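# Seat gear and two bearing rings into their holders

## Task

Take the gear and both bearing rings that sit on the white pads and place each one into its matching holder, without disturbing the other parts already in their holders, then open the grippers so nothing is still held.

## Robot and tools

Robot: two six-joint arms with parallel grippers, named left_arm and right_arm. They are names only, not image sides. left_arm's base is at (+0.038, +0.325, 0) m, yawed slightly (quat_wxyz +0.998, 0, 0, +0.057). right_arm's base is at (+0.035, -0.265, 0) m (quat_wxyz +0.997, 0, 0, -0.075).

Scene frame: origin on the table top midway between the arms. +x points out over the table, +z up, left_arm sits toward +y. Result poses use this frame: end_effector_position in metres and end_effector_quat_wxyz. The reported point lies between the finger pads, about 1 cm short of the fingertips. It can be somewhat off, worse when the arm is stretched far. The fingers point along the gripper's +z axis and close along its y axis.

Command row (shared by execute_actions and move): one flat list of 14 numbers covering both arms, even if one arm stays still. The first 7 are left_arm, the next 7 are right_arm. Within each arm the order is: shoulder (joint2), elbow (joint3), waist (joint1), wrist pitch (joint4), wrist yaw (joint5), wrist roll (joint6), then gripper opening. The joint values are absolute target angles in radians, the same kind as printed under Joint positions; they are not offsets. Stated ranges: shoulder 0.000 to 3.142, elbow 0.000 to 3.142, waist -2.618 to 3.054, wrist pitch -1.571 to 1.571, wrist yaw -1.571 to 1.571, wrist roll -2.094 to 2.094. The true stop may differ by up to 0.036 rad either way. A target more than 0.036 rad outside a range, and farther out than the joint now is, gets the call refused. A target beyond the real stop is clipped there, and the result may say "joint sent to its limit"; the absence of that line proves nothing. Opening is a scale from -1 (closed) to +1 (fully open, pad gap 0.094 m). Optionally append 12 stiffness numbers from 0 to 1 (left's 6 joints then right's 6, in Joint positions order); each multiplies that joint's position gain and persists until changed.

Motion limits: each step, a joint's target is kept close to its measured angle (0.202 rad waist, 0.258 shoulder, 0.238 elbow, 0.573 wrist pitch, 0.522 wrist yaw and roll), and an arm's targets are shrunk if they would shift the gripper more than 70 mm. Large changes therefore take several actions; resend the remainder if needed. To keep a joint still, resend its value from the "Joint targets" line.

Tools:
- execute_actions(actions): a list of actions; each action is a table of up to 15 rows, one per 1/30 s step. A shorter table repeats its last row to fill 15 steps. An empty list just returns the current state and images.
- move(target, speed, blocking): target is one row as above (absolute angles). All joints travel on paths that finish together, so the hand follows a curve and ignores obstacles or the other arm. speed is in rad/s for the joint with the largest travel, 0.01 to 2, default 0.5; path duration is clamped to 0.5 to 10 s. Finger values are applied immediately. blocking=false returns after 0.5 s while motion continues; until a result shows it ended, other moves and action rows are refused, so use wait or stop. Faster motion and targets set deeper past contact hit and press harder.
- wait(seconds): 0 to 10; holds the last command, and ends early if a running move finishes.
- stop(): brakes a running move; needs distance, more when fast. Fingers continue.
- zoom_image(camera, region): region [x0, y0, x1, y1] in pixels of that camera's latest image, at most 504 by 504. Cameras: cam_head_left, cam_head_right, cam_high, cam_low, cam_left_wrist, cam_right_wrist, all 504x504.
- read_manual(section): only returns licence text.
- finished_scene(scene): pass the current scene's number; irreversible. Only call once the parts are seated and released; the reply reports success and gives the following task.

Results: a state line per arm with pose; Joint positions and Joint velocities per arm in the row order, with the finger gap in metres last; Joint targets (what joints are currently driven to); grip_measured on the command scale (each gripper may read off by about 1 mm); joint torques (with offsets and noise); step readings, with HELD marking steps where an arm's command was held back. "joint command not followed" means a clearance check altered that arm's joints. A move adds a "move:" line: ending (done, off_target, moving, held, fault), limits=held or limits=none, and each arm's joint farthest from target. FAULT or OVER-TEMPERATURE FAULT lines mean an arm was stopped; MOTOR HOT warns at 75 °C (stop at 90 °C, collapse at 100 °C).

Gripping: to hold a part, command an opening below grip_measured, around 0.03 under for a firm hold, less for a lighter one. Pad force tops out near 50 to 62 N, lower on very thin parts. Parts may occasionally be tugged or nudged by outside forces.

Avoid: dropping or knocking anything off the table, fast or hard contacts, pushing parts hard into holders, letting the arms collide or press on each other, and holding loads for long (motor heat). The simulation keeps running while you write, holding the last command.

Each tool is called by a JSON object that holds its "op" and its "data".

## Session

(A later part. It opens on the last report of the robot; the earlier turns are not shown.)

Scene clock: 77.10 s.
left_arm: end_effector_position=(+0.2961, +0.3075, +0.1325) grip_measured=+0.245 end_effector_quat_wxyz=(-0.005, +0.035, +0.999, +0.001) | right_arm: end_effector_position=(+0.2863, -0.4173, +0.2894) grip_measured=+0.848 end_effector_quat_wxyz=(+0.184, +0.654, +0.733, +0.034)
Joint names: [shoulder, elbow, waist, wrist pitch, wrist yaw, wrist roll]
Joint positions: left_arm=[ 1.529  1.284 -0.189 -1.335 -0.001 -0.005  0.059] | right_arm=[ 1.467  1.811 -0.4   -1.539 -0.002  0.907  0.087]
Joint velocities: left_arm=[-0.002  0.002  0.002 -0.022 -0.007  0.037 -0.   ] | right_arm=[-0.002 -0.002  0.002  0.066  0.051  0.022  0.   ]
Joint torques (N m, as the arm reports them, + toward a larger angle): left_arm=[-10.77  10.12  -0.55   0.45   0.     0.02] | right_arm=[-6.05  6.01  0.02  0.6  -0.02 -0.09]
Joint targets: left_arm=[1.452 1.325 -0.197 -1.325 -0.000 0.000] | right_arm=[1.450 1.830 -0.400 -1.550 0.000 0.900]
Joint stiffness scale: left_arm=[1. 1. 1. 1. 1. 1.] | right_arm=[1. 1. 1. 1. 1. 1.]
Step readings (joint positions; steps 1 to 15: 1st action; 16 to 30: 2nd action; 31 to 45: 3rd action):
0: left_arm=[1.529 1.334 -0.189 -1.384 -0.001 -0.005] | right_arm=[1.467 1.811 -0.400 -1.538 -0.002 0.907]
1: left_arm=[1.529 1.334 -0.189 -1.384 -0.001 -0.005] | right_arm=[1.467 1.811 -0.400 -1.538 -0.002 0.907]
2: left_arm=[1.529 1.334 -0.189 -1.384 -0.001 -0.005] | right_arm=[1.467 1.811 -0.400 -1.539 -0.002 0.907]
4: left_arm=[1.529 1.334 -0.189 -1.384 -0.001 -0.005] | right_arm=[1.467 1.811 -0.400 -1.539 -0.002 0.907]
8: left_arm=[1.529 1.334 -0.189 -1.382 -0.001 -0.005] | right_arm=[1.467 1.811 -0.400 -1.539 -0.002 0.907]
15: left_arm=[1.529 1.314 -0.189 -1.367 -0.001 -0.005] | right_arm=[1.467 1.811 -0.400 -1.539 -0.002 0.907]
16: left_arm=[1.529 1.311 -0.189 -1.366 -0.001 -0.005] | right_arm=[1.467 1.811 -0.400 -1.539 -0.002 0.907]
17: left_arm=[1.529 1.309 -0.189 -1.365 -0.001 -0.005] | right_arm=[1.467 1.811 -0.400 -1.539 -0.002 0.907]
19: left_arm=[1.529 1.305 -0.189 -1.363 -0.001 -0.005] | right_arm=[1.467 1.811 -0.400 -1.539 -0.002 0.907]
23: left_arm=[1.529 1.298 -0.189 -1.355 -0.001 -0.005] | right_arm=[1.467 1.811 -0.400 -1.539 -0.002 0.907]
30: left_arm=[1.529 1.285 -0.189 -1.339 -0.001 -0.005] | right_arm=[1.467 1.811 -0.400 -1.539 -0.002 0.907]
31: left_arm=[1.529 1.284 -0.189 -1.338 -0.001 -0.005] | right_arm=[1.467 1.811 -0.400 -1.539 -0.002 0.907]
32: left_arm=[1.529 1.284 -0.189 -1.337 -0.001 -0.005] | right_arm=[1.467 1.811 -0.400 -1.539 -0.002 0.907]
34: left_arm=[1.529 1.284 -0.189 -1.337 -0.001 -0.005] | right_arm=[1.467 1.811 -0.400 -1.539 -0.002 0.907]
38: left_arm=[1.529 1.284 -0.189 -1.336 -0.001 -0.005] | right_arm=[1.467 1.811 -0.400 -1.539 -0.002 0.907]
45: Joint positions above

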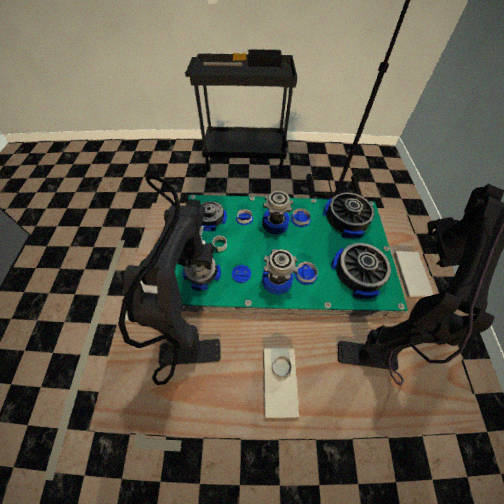

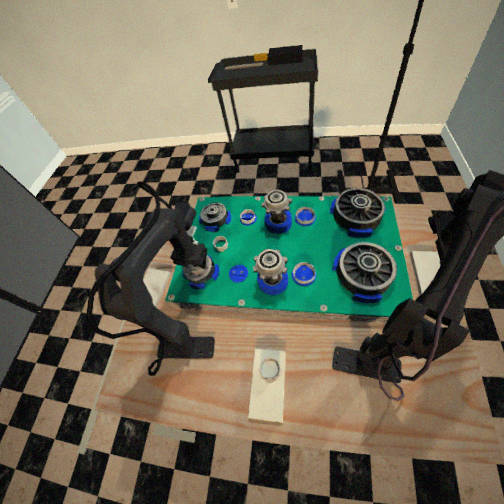

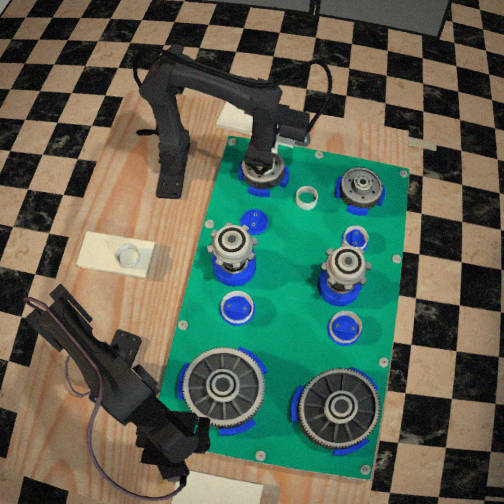

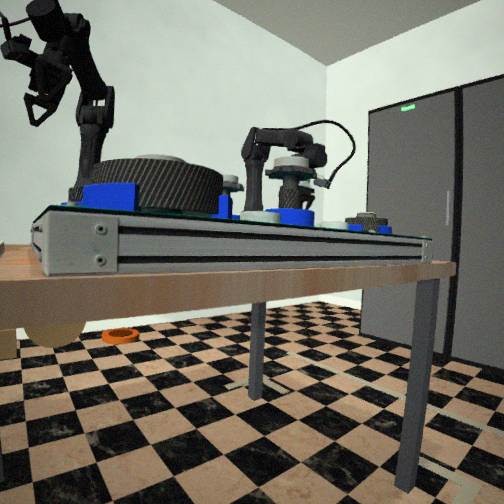

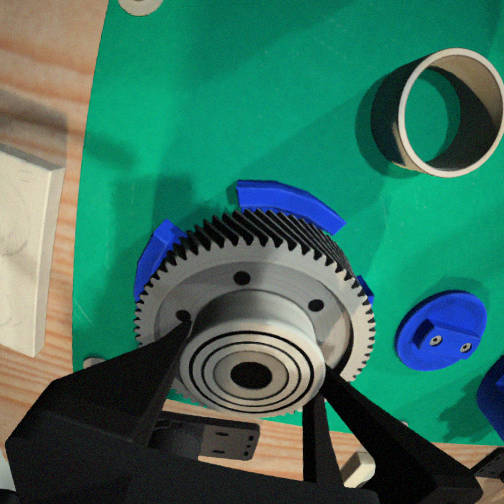

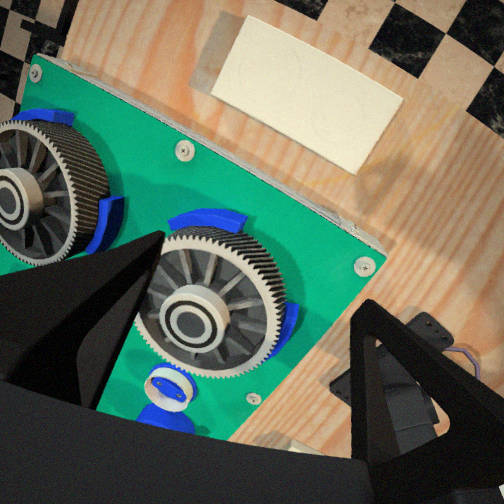

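No contact yet at 0.1325. Continue lowering.

{"op": "execute_actions", "data": {"actions": [[[1.452,1.323,-0.197,-1.323,0,0,0.2,1.45,1.83,-0.4,-1.55,0,0.9,0.85],[1.452,1.321,-0.197,-1.321,0,0,0.2,1.45,1.83,-0.4,-1.55,0,0.9,0.85],[1.452,1.319,-0.197,-1.319,0,0,0.2,1.45,1.83,-0.4,-1.55,0,0.9,0.85],[1.452,1.317,-0.197,-1.317,0,0,0.2,1.45,1.83,-0.4,-1.55,0,0.9,0.85],[1.452,1.315,-0.197,-1.315,0,0,0.2,1.45,1.83,-0.4,-1.55,0,0.9,0.85],[1.452,1.313,-0.197,-1.313,0,0,0.2,1.45,1.83,-0.4,-1.55,0,0.9,0.85],[1.452,1.311,-0.197,-1.311,0,0,0.2,1.45,1.83,-0.4,-1.55,0,0.9,0.85],[1.452,1.309,-0.197,-1.309,0,0,0.2,1.45,1.83,-0.4,-1.55,0,0.9,0.85],[1.452,1.307,-0.197,-1.307,0,0,0.2,1.45,1.83,-0.4,-1.55,0,0.9,0.85],[1.452,1.305,-0.197,-1.305,0,0,0.2,1.45,1.83,-0.4,-1.55,0,0.9,0.85],[1.452,1.303,-0.197,-1.303,0,0,0.2,1.45,1.83,-0.4,-1.55,0,0.9,0.85],[1.452,1.301,-0.197,-1.301,0,0,0.2,1.45,1.83,-0.4,-1.55,0,0.9,0.85]],[[1.452,1.301,-0.197,-1.301,0,0,0.2,1.45,1.83,-0.4,-1.55,0,0.9,0.85]]]}}

{"op": "zoom_image", "data": {"camera": "cam_high", "region": [225, 140, 305, 210]}}

{"op": "zoom_image", "data": {"camera": "cam_high", "region": [320, 155, 400, 225]}}

Scene clock: 79.03 s.
left_arm: end_effector_position=(+0.2958, +0.3075, +0.1271) grip_measured=+0.245 end_effector_quat_wxyz=(-0.005, +0.035, +0.999, +0.001) | right_arm: end_effector_position=(+0.2863, -0.4173, +0.2894) grip_measured=+0.848 end_effector_quat_wxyz=(+0.184, +0.654, +0.733, +0.034)
Joint names: [shoulder, elbow, waist, wrist pitch, wrist yaw, wrist roll]
Joint positions: left_arm=[ 1.529  1.262 -0.189 -1.314 -0.001 -0.005  0.059] | right_arm=[ 1.467  1.811 -0.4   -1.539 -0.002  0.907  0.087]
Joint velocities: left_arm=[-0.012  0.002 -0.017 -0.081  0.007  0.037 -0.001] | right_arm=[-0.007  0.027 -0.012 -0.022  0.007 -0.037 -0.001]
Joint torques (N m, as the arm reports them, + toward a larger angle): left_arm=[-10.84   9.92  -0.59   0.48  -0.03   0.02] | right_arm=[-6.06  6.05  0.02  0.59 -0.02 -0.1 ]
Joint targets: left_arm=[1.452 1.301 -0.197 -1.301 0.000 0.000] | right_arm=[1.450 1.830 -0.400 -1.550 -0.000 0.900]
Joint stiffness scale: left_arm=[1. 1. 1. 1. 1. 1.] | right_arm=[1. 1. 1. 1. 1. 1.]
Step readings (joint positions; steps 1 to 15: 1st action; 16 to 30: 2nd action):
0: left_arm=[1.529 1.284 -0.189 -1.335 -0.001 -0.005] | right_arm=[1.467 1.811 -0.400 -1.539 -0.002 0.907]
1: left_arm=[1.529 1.284 -0.189 -1.335 -0.001 -0.005] | right_arm=[1.467 1.811 -0.400 -1.539 -0.002 0.907]
2: left_arm=[1.529 1.284 -0.189 -1.335 -0.001 -0.005] | right_arm=[1.467 1.811 -0.400 -1.539 -0.002 0.907]
4: left_arm=[1.529 1.284 -0.189 -1.334 -0.001 -0.005] | right_arm=[1.467 1.811 -0.400 -1.539 -0.002 0.907]
8: left_arm=[1.529 1.277 -0.189 -1.329 -0.001 -0.005] | right_arm=[1.467 1.811 -0.400 -1.539 -0.002 0.907]
15: left_arm=[1.529 1.262 -0.189 -1.314 -0.001 -0.005] | right_arm=[1.467 1.811 -0.400 -1.539 -0.002 0.907]
16: left_arm=[1.529 1.262 -0.189 -1.314 -0.001 -0.005] | right_arm=[1.467 1.811 -0.400 -1.539 -0.002 0.907]
17: left_arm=[1.529 1.262 -0.189 -1.314 -0.001 -0.005] | right_arm=[1.467 1.811 -0.400 -1.539 -0.002 0.907]
19: left_arm=[1.529 1.262 -0.189 -1.314 -0.001 -0.005] | right_arm=[1.467 1.811 -0.400 -1.539 -0.002 0.907]
23: left_arm=[1.529 1.262 -0.189 -1.314 -0.001 -0.005] | right_arm=[1.467 1.811 -0.400 -1.539 -0.002 0.907]
30: Joint positions above

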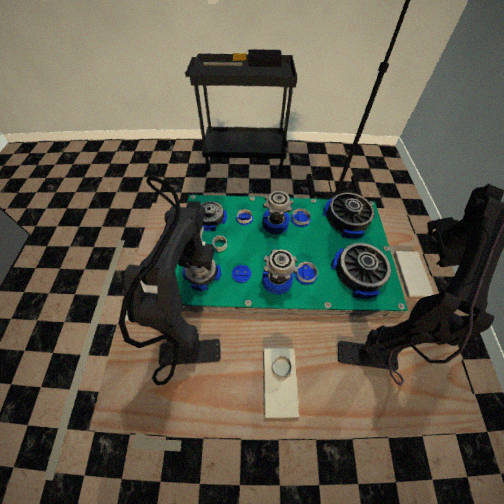

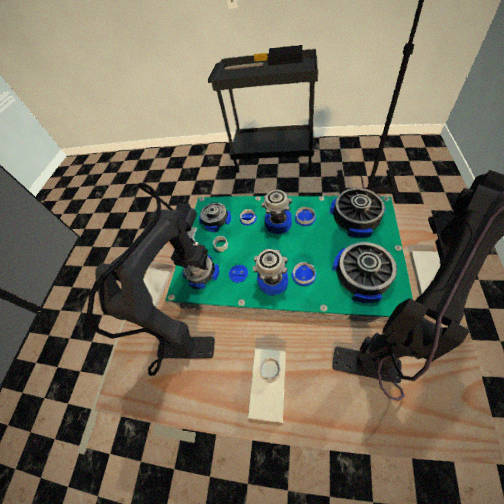

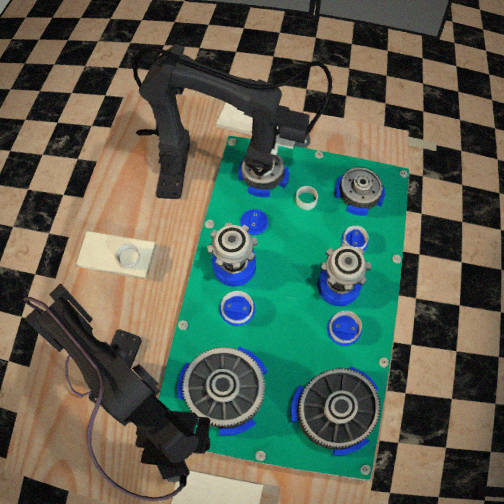

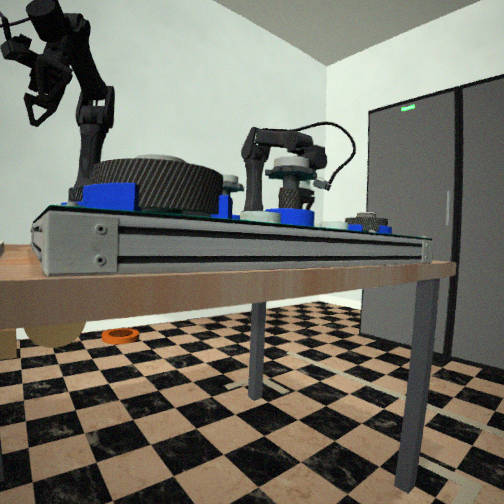

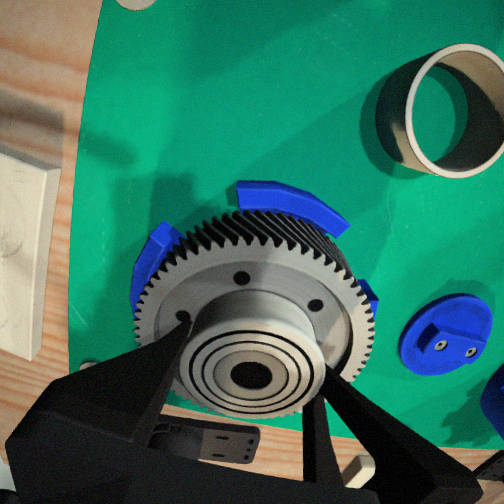

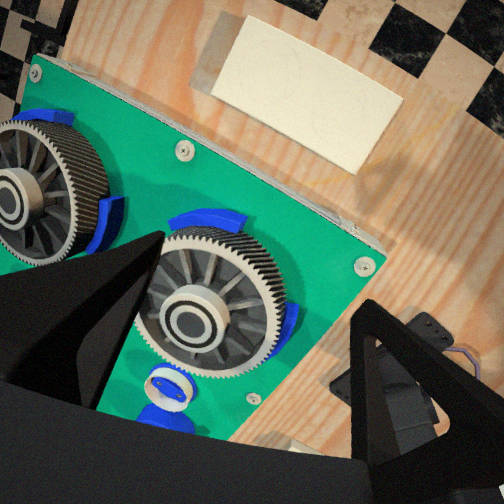

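Region (225, 140, 305, 210) of cam_high's 504x504 image, scaled by 6.300, with more detail than that image has; it fills the top 441 rows of this view, and the rest is white.

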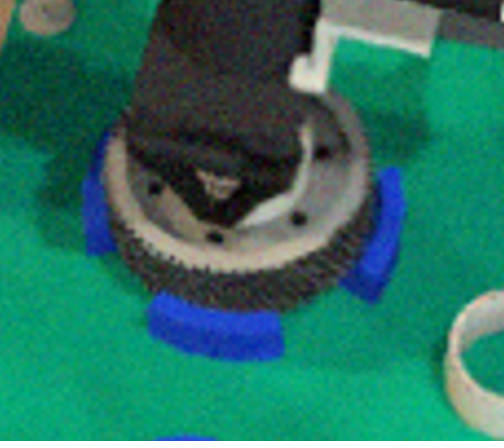

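Region (320, 155, 400, 225) of cam_high's 504x504 image, scaled by 6.300, with more detail than that image has; it fills the top 441 rows of this view, and the rest is white.

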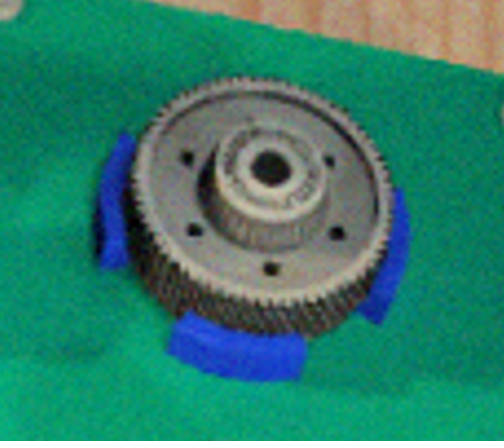

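Going in; continue.

{"op": "execute_actions", "data": {"actions": [[[1.452,1.299,-0.197,-1.299,0,0,0.2,1.45,1.83,-0.4,-1.55,0,0.9,0.85],[1.452,1.297,-0.197,-1.297,0,0,0.2,1.45,1.83,-0.4,-1.55,0,0.9,0.85],[1.452,1.295,-0.197,-1.295,0,0,0.2,1.45,1.83,-0.4,-1.55,0,0.9,0.85],[1.452,1.293,-0.197,-1.293,0,0,0.2,1.45,1.83,-0.4,-1.55,0,0.9,0.85],[1.452,1.291,-0.197,-1.291,0,0,0.2,1.45,1.83,-0.4,-1.55,0,0.9,0.85],[1.452,1.289,-0.197,-1.289,0,0,0.2,1.45,1.83,-0.4,-1.55,0,0.9,0.85],[1.452,1.287,-0.197,-1.287,0,0,0.2,1.45,1.83,-0.4,-1.55,0,0.9,0.85],[1.452,1.285,-0.197,-1.285,0,0,0.2,1.45,1.83,-0.4,-1.55,0,0.9,0.85],[1.452,1.283,-0.197,-1.283,0,0,0.2,1.45,1.83,-0.4,-1.55,0,0.9,0.85],[1.452,1.281,-0.197,-1.281,0,0,0.2,1.45,1.83,-0.4,-1.55,0,0.9,0.85],[1.452,1.279,-0.197,-1.279,0,0,0.2,1.45,1.83,-0.4,-1.55,0,0.9,0.85],[1.452,1.277,-0.197,-1.277,0,0,0.2,1.45,1.83,-0.4,-1.55,0,0.9,0.85]],[[1.452,1.277,-0.197,-1.277,0,0,0.2,1.45,1.83,-0.4,-1.55,0,0.9,0.85]]]}}

Scene clock: 80.70 s.
left_arm: end_effector_position=(+0.2970, +0.3076, +0.1249) grip_measured=+0.245 end_effector_quat_wxyz=(+0.001, +0.035, +0.999, +0.001) | right_arm: end_effector_position=(+0.2863, -0.4173, +0.2894) grip_measured=+0.848 end_effector_quat_wxyz=(+0.184, +0.654, +0.733, +0.034)
Joint names: [shoulder, elbow, waist, wrist pitch, wrist yaw, wrist roll]
Joint positions: left_arm=[ 1.523  1.247 -0.189 -1.294 -0.002 -0.005  0.059] | right_arm=[ 1.467  1.811 -0.4   -1.539 -0.002  0.906  0.087]
Joint velocities: left_arm=[ 0.002 -0.012 -0.002 -0.007  0.022 -0.051 -0.   ] | right_arm=[ 0.002 -0.002  0.002 -0.081 -0.066 -0.051 -0.   ]
Joint torques (N m, as the arm reports them, + toward a larger angle): left_arm=[-10.24   9.17  -0.58   0.56  -0.01   0.03] | right_arm=[-6.06  5.97  0.    0.59 -0.04 -0.09]
Joint targets: left_arm=[1.452 1.277 -0.197 -1.277 -0.000 -0.000] | right_arm=[1.450 1.830 -0.400 -1.550 0.000 0.900]
Joint stiffness scale: left_arm=[1. 1. 1. 1. 1. 1.] | right_arm=[1. 1. 1. 1. 1. 1.]
Step readings (joint positions; steps 1 to 15: 1st action; 16 to 30: 2nd action):
0: left_arm=[1.529 1.262 -0.189 -1.314 -0.001 -0.005] | right_arm=[1.467 1.811 -0.400 -1.539 -0.002 0.907]
1: left_arm=[1.529 1.262 -0.189 -1.314 -0.001 -0.005] | right_arm=[1.467 1.811 -0.400 -1.539 -0.002 0.907]
2: left_arm=[1.529 1.262 -0.189 -1.314 -0.001 -0.005] | right_arm=[1.467 1.811 -0.400 -1.539 -0.002 0.907]
4: left_arm=[1.529 1.262 -0.189 -1.314 -0.001 -0.005] | right_arm=[1.467 1.811 -0.400 -1.539 -0.002 0.907]
8: left_arm=[1.527 1.256 -0.189 -1.305 -0.001 -0.005] | right_arm=[1.467 1.811 -0.400 -1.539 -0.002 0.907]
15: left_arm=[1.523 1.247 -0.189 -1.294 -0.002 -0.005] | right_arm=[1.467 1.811 -0.400 -1.539 -0.002 0.907]
16: left_arm=[1.523 1.247 -0.189 -1.294 -0.002 -0.005] | right_arm=[1.467 1.811 -0.400 -1.539 -0.002 0.907]
17: left_arm=[1.523 1.247 -0.189 -1.294 -0.002 -0.005] | right_arm=[1.467 1.811 -0.400 -1.539 -0.002 0.907]
19: left_arm=[1.523 1.247 -0.189 -1.294 -0.002 -0.005] | right_arm=[1.467 1.811 -0.400 -1.539 -0.002 0.907]
23: left_arm=[1.523 1.247 -0.189 -1.294 -0.002 -0.005] | right_arm=[1.467 1.811 -0.400 -1.539 -0.002 0.906]
30: Joint positions above

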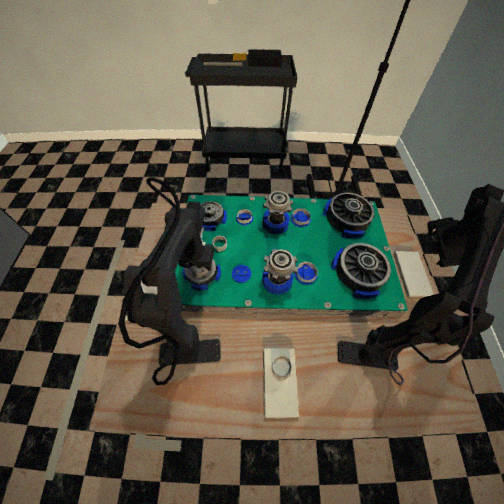

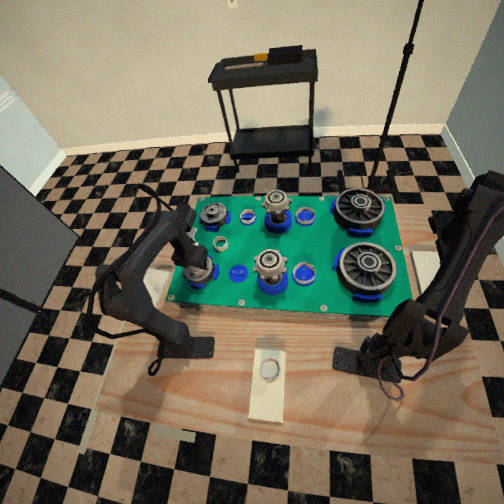

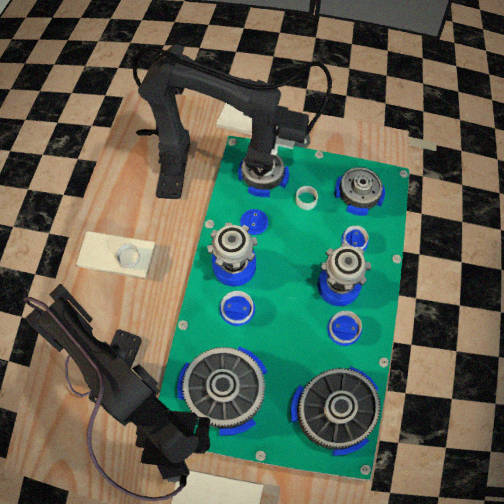

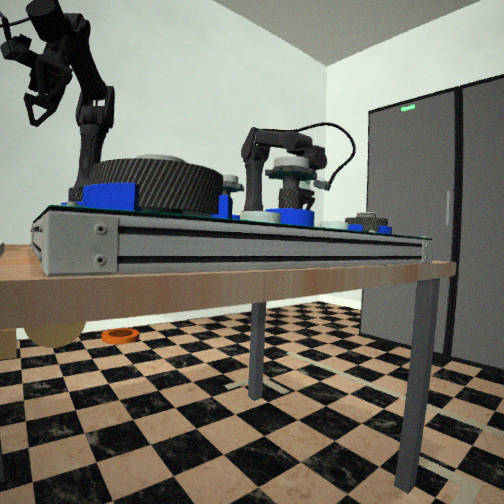

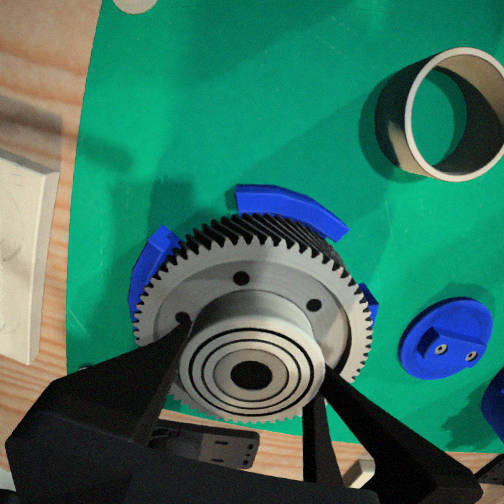

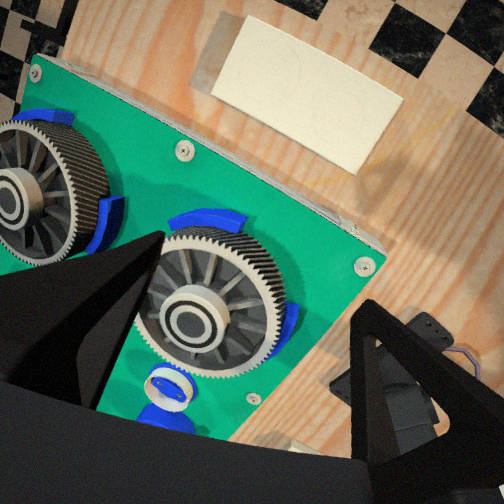

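{"op": "execute_actions", "data": {"actions": [[[1.458,1.275,-0.195,-1.28,0,0,0.2,1.45,1.83,-0.4,-1.55,0,0.9,0.85],[1.464,1.273,-0.193,-1.283,0,0,0.2,1.45,1.83,-0.4,-1.55,0,0.9,0.85],[1.47,1.271,-0.191,-1.286,0,0,0.2,1.45,1.83,-0.4,-1.55,0,0.9,0.85],[1.476,1.269,-0.189,-1.289,0,0,0.2,1.45,1.83,-0.4,-1.55,0,0.9,0.85],[1.482,1.267,-0.189,-1.29,0,0,0.2,1.45,1.83,-0.4,-1.55,0,0.9,0.85],[1.488,1.265,-0.189,-1.29,0,0,0.2,1.45,1.83,-0.4,-1.55,0,0.9,0.85],[1.494,1.263,-0.189,-1.29,0,0,0.22,1.45,1.83,-0.4,-1.55,0,0.9,0.85],[1.498,1.261,-0.189,-1.29,0,0,0.25,1.45,1.83,-0.4,-1.55,0,0.9,0.85],[1.498,1.26,-0.189,-1.29,0,0,0.3,1.45,1.83,-0.4,-1.55,0,0.9,0.85],[1.498,1.26,-0.189,-1.29,0,0,0.38,1.45,1.83,-0.4,-1.55,0,0.9,0.85],[1.498,1.26,-0.189,-1.29,0,0,0.46,1.45,1.83,-0.4,-1.55,0,0.9,0.85],[1.498,1.26,-0.189,-1.29,0,0,0.5,1.45,1.83,-0.4,-1.55,0,0.9,0.85]],[[1.498,1.27,-0.189,-1.295,0,0,0.5,1.45,1.83,-0.4,-1.55,0,0.9,0.85],[1.498,1.28,-0.189,-1.302,0,0,0.5,1.45,1.83,-0.4,-1.55,0,0.9,0.85],[1.498,1.29,-0.189,-1.31,0,0,0.5,1.45,1.83,-0.4,-1.55,0,0.9,0.85],[1.498,1.302,-0.189,-1.322,0,0,0.5,1.45,1.83,-0.4,-1.55,0,0.9,0.85],[1.498,1.316,-0.189,-1.336,0,0,0.5,1.45,1.83,-0.4,-1.55,0,0.9,0.85],[1.498,1.332,-0.189,-1.352,0,0,0.5,1.45,1.83,-0.4,-1.55,0,0.9,0.85],[1.498,1.35,-0.189,-1.37,0,0,0.5,1.45,1.83,-0.4,-1.55,0,0.9,0.85],[1.498,1.37,-0.189,-1.39,0,0,0.5,1.45,1.83,-0.4,-1.55,0,0.9,0.85],[1.498,1.39,-0.189,-1.41,0,0,0.5,1.45,1.83,-0.4,-1.55,0,0.9,0.85],[1.498,1.41,-0.189,-1.43,0,0,0.5,1.45,1.83,-0.4,-1.55,0,0.9,0.85],[1.498,1.43,-0.189,-1.45,0,0,0.5,1.45,1.83,-0.4,-1.55,0,0.9,0.85],[1.498,1.45,-0.189,-1.47,0,0,0.5,1.45,1.83,-0.4,-1.55,0,0.9,0.85],[1.498,1.47,-0.189,-1.49,0,0,0.5,1.45,1.83,-0.4,-1.55,0,0.9,0.85],[1.498,1.49,-0.189,-1.51,0,0,0.5,1.45,1.83,-0.4,-1.55,0,0.9,0.85],[1.498,1.51,-0.189,-1.53,0,0,0.5,1.45,1.83,-0.4,-1.55,0,0.9,0.85]]]}}

{"op": "zoom_image", "data": {"camera": "cam_head_left", "region": [220, 240, 340, 420]}}

Scene clock: 83.70 s.
left_arm: end_effector_position=(+0.3063, +0.3069, +0.1751) grip_measured=+0.498 end_effector_quat_wxyz=(+0.027, +0.035, +0.999, -0.000) | right_arm: end_effector_position=(+0.2863, -0.4173, +0.2894) grip_measured=+0.848 end_effector_quat_wxyz=(+0.184, +0.654, +0.733, +0.034)
Joint names: [shoulder, elbow, waist, wrist pitch, wrist yaw, wrist roll]
Joint positions: left_arm=[ 1.52   1.443 -0.189 -1.439 -0.002 -0.005  0.07 ] | right_arm=[ 1.467  1.811 -0.4   -1.539 -0.002  0.906  0.087]
Joint velocities: left_arm=[-0.017  0.574  0.002 -0.637 -0.125  0.022  0.001] | right_arm=[ 0.007 -0.007  0.012 -0.007  0.022 -0.037 -0.001]
Joint torques (N m, as the arm reports them, + toward a larger angle): left_arm=[-6.66  9.44  0.03  0.39  0.    0.01] | right_arm=[-6.04  5.99  0.02  0.6  -0.02 -0.1 ]
Joint targets: left_arm=[1.498 1.510 -0.189 -1.530 0.000 0.000] | right_arm=[1.450 1.830 -0.400 -1.550 0.000 0.900]
Joint stiffness scale: left_arm=[1. 1. 1. 1. 1. 1.] | right_arm=[1. 1. 1. 1. 1. 1.]
Step readings (joint positions; steps 1 to 15: 1st action; 16 to 30: 2nd action):
0: left_arm=[1.523 1.247 -0.189 -1.294 -0.002 -0.005] | right_arm=[1.467 1.811 -0.400 -1.539 -0.002 0.906]
1: left_arm=[1.523 1.247 -0.189 -1.294 -0.002 -0.005] | right_arm=[1.467 1.811 -0.400 -1.539 -0.002 0.906]
2: left_arm=[1.523 1.247 -0.189 -1.294 -0.002 -0.005] | right_arm=[1.467 1.811 -0.400 -1.539 -0.002 0.906]
4: left_arm=[1.523 1.247 -0.189 -1.294 -0.002 -0.005] | right_arm=[1.467 1.811 -0.400 -1.539 -0.002 0.906]
8: left_arm=[1.523 1.244 -0.189 -1.289 -0.002 -0.005] | right_arm=[1.467 1.811 -0.400 -1.539 -0.002 0.906]
15: left_arm=[1.520 1.243 -0.189 -1.287 -0.002 -0.005] | right_arm=[1.467 1.811 -0.400 -1.539 -0.002 0.906]
16: left_arm=[1.520 1.243 -0.189 -1.287 -0.002 -0.005] | right_arm=[1.467 1.811 -0.400 -1.539 -0.002 0.906]
17: left_arm=[1.520 1.243 -0.189 -1.287 -0.002 -0.005] | right_arm=[1.467 1.811 -0.400 -1.539 -0.002 0.906]
19: left_arm=[1.520 1.248 -0.189 -1.294 -0.002 -0.005] | right_arm=[1.467 1.811 -0.400 -1.539 -0.002 0.906]
23: left_arm=[1.520 1.300 -0.189 -1.331 -0.002 -0.005] | right_arm=[1.467 1.811 -0.400 -1.539 -0.002 0.906]
30: Joint positions above

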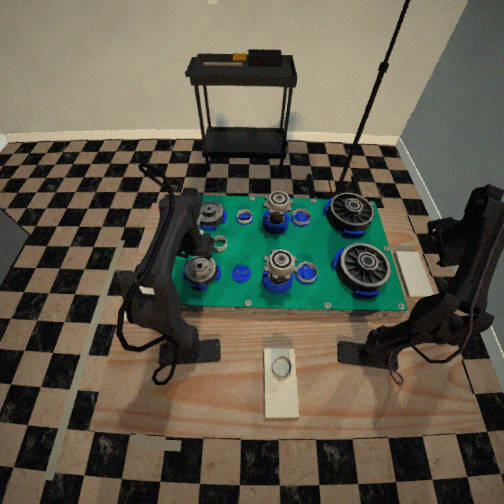

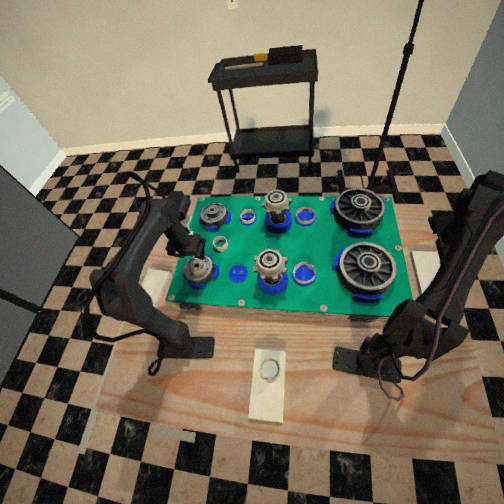

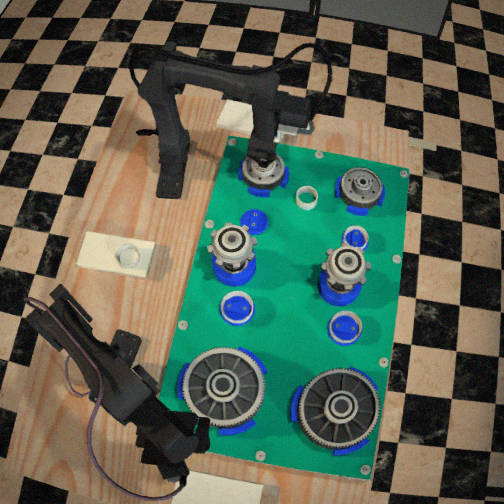

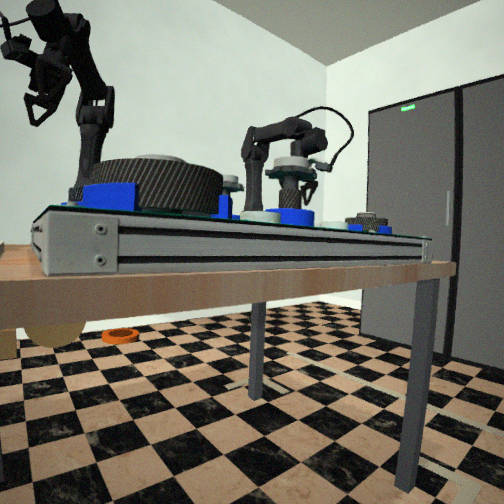

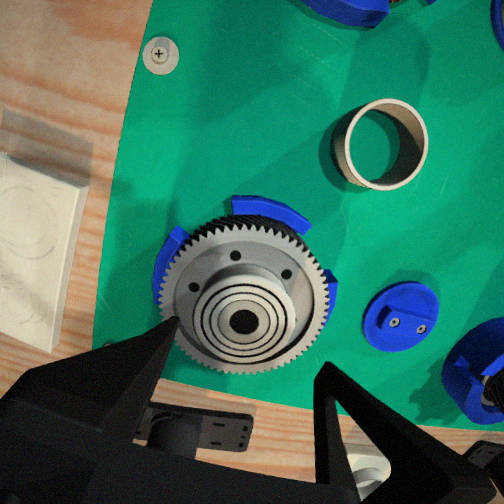

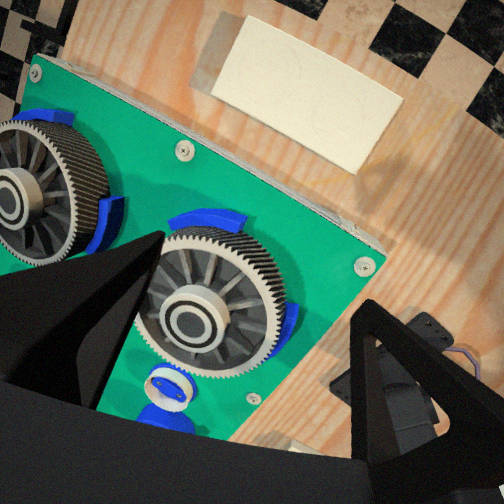

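Region (220, 240, 340, 420) of cam_head_left's 504x504 image, scaled by 2.800, with more detail than that image has.

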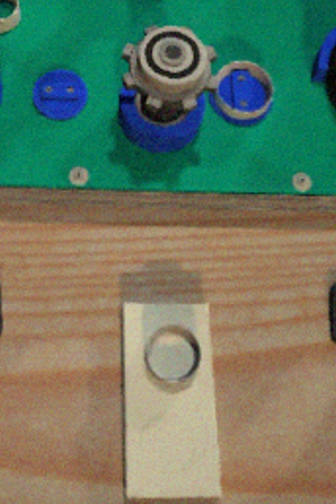

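{"op": "move", "data": {"target": [1.29,1.24,-0.95,-1.52,0,-1.54,0.6,1.45,1.83,-0.4,-1.55,0,0.9,0.85], "speed": 1.6}}

{"op": "move", "data": {"target": [1.68,1.42,-1.842,-1.27,0,-1.54,0.6,1.45,1.83,-0.4,-1.55,0,0.9,0.85], "speed": 1.0}}

Scene clock: 87.83 s.
left_arm: end_effector_position=(+0.1731, +0.1788, +0.1711) grip_measured=+0.598 end_effector_quat_wxyz=(-0.004, -0.345, +0.939, +0.002) | right_arm: end_effector_position=(+0.2863, -0.4173, +0.2894) grip_measured=+0.848 end_effector_quat_wxyz=(+0.184, +0.654, +0.733, +0.034)
Joint names: [shoulder, elbow, waist, wrist pitch, wrist yaw, wrist roll]
Joint positions: left_arm=[ 1.314  1.256 -0.941 -1.519  0.006 -1.531  0.075] | right_arm=[ 1.467  1.811 -0.4   -1.539 -0.002  0.906  0.087]
Joint velocities: left_arm=[-0.007  0.007  0.012 -0.081 -0.007  0.051 -0.   ] | right_arm=[-0.007  0.007  0.017  0.007  0.007 -0.066 -0.001]
Joint torques (N m, as the arm reports them, + toward a larger angle): left_arm=[-5.07  4.95 -0.7   0.33 -0.09 -0.11] | right_arm=[-6.05  6.03  0.    0.61 -0.02 -0.09]
Joint targets: left_arm=[1.290 1.240 -0.950 -1.520 -0.000 -1.540] | right_arm=[1.450 1.830 -0.400 -1.550 -0.000 0.900]
Joint stiffness scale: left_arm=[1. 1. 1. 1. 1. 1.] | right_arm=[1. 1. 1. 1. 1. 1.]
move: off_target (left_arm); limits=none; left_arm: farthest joint: the shoulder, 0.024 radians from its target (0.227 radians at the start); right_arm: farthest joint: the elbow, 0.019 radians from its target (0.019 radians at the start)

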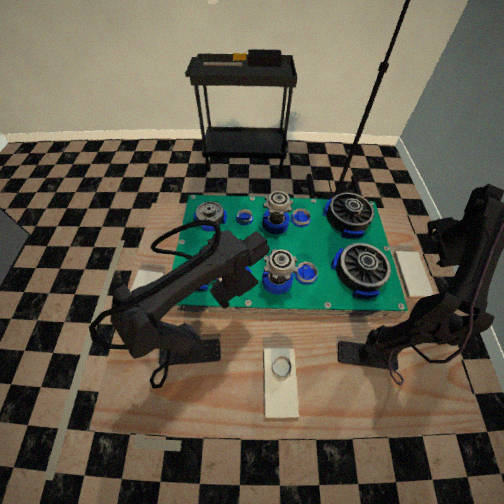

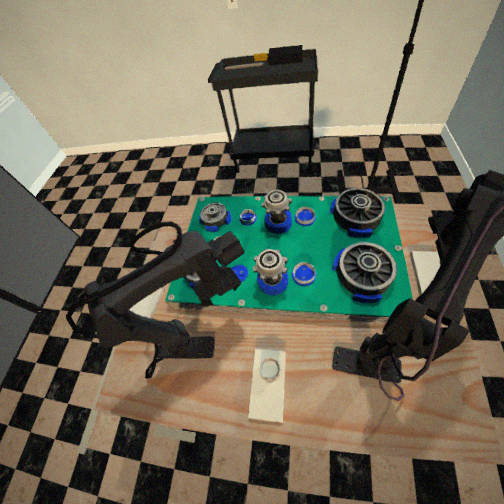

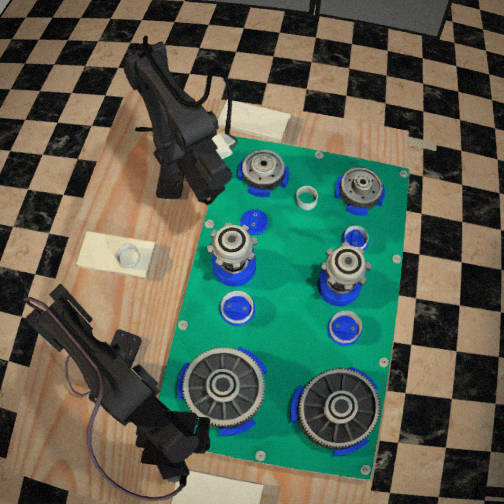

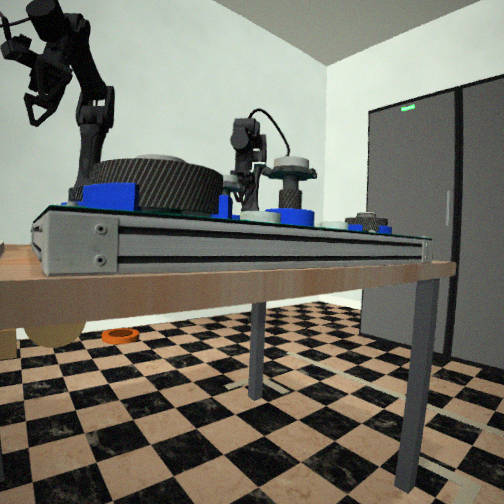

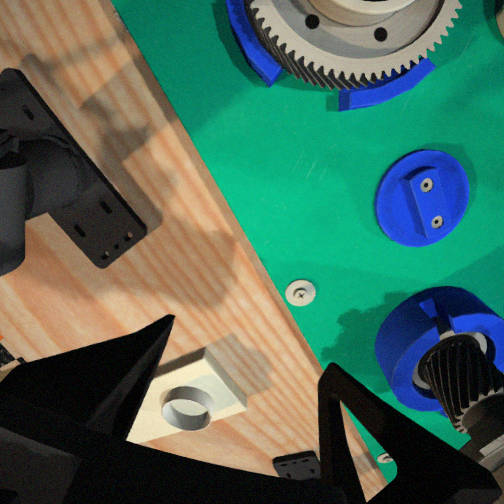

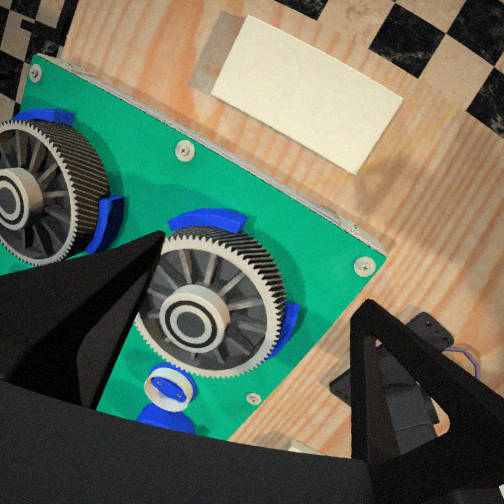

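Scene clock: 89.37 s.
left_arm: end_effector_position=(-0.0093, +0.0293, +0.1197) grip_measured=+0.598 end_effector_quat_wxyz=(-0.004, +0.098, +0.995, -0.000) | right_arm: end_effector_position=(+0.2863, -0.4173, +0.2894) grip_measured=+0.848 end_effector_quat_wxyz=(+0.184, +0.654, +0.733, +0.034)
Joint names: [shoulder, elbow, waist, wrist pitch, wrist yaw, wrist roll]
Joint positions: left_arm=[ 1.677  1.386 -1.842 -1.279  0.009 -1.532  0.075] | right_arm=[ 1.467  1.811 -0.4   -1.539 -0.002  0.906  0.087]
Joint velocities: left_arm=[-0.012  0.002  0.007 -0.081 -0.037 -0.007 -0.   ] | right_arm=[-0.012 -0.017 -0.012  0.022  0.022 -0.051  0.   ]
Joint torques (N m, as the arm reports them, + toward a larger angle): left_arm=[-6.03  9.55 -0.01  0.47 -0.1  -0.11] | right_arm=[-6.04  6.01  0.04  0.59 -0.02 -0.09]
Joint targets: left_arm=[1.680 1.420 -1.842 -1.270 0.000 -1.540] | right_arm=[1.450 1.830 -0.400 -1.550 0.000 0.900]
Joint stiffness scale: left_arm=[1. 1. 1. 1. 1. 1.] | right_arm=[1. 1. 1. 1. 1. 1.]
move: off_target (left_arm); limits=none; left_arm: farthest joint: the elbow, 0.034 radians from its target (0.164 radians at the start); right_arm: farthest joint: the elbow, 0.019 radians from its target (0.019 radians at the start)

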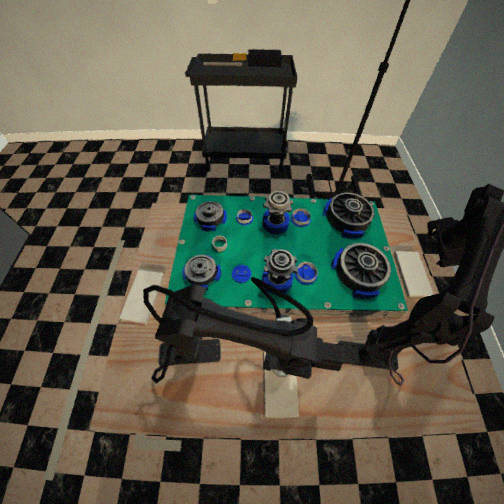

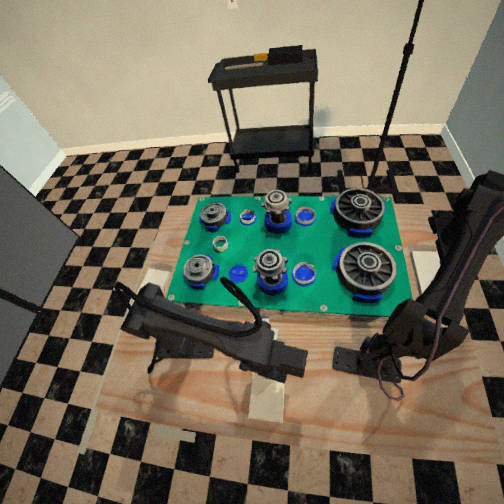

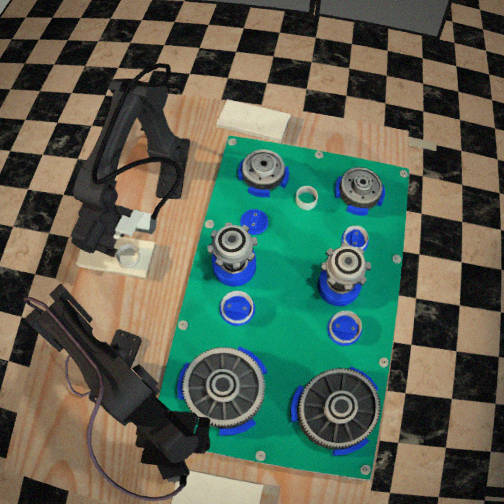

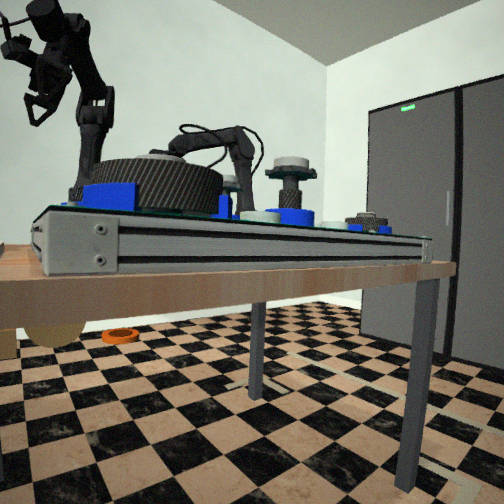

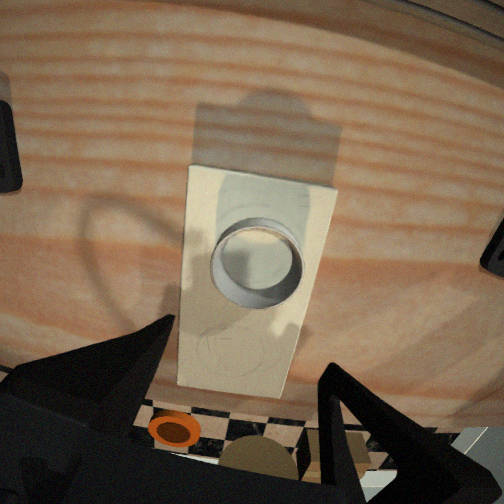

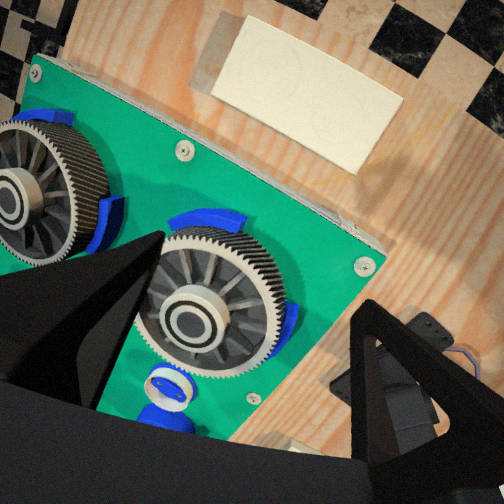

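{"op": "move", "data": {"target": [1.725,1.245,-1.78,-1.096,0,-1.54,0.85,1.45,1.83,-0.4,-1.55,0,0.9,0.85], "speed": 0.4}}

Scene clock: 91.57 s.
left_arm: end_effector_position=(+0.0065, +0.0216, +0.0746) grip_measured=+0.848 end_effector_quat_wxyz=(-0.004, +0.070, +0.998, +0.000) | right_arm: end_effector_position=(+0.2863, -0.4173, +0.2894) grip_measured=+0.848 end_effector_quat_wxyz=(+0.184, +0.654, +0.733, +0.034)
Joint names: [shoulder, elbow, waist, wrist pitch, wrist yaw, wrist roll]
Joint positions: left_arm=[ 1.723  1.257 -1.787 -1.105  0.009 -1.533  0.087] | right_arm=[ 1.467  1.811 -0.4   -1.539 -0.002  0.906  0.087]
Joint velocities: left_arm=[-0.017  0.002  0.027  0.022  0.037 -0.022  0.001] | right_arm=[-0.002 -0.007  0.002 -0.051 -0.051  0.007 -0.001]
Joint torques (N m, as the arm reports them, + toward a larger angle): left_arm=[-6.33  5.34  0.64  0.46 -0.09 -0.12] | right_arm=[-6.03  6.03 -0.02  0.59 -0.03 -0.09]
Joint targets: left_arm=[1.725 1.245 -1.780 -1.096 -0.000 -1.540] | right_arm=[1.450 1.830 -0.400 -1.550 -0.000 0.900]
Joint stiffness scale: left_arm=[1. 1. 1. 1. 1. 1.] | right_arm=[1. 1. 1. 1. 1. 1.]
move: done; limits=none; left_arm: farthest joint: the elbow, 0.012 radians from its target (0.141 radians at the start); right_arm: farthest joint: the elbow, 0.019 radians from its target (0.019 radians at the start)

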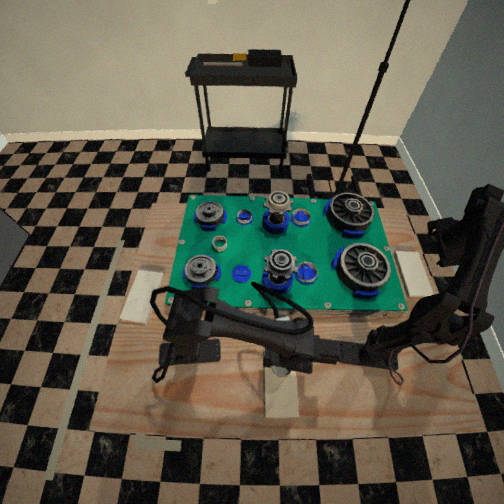

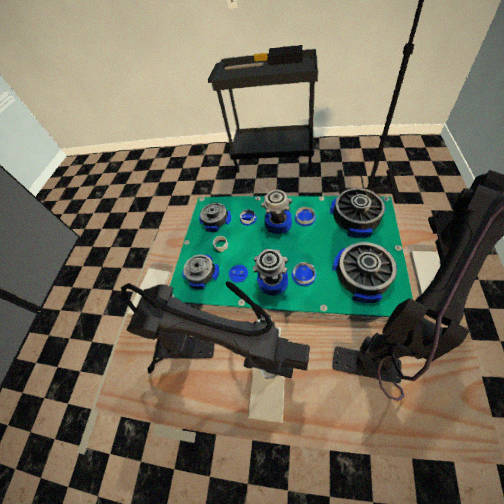

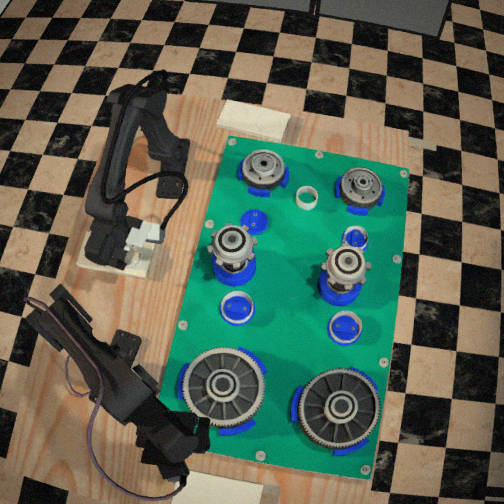

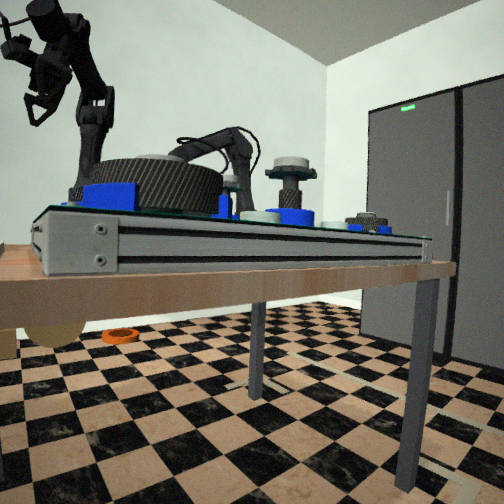

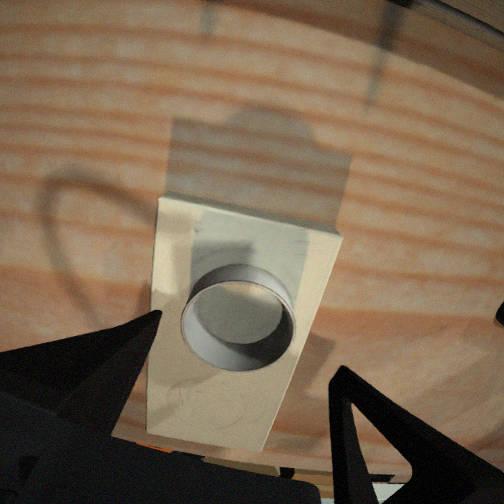

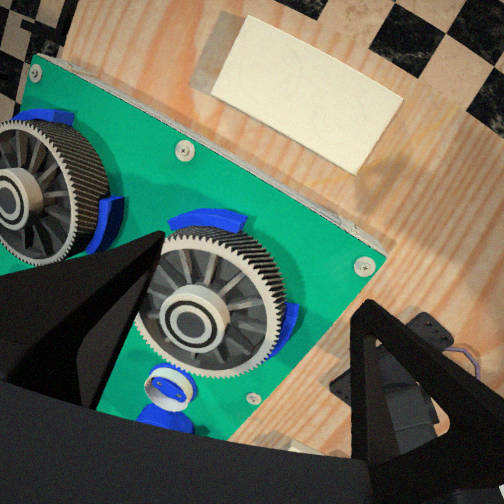

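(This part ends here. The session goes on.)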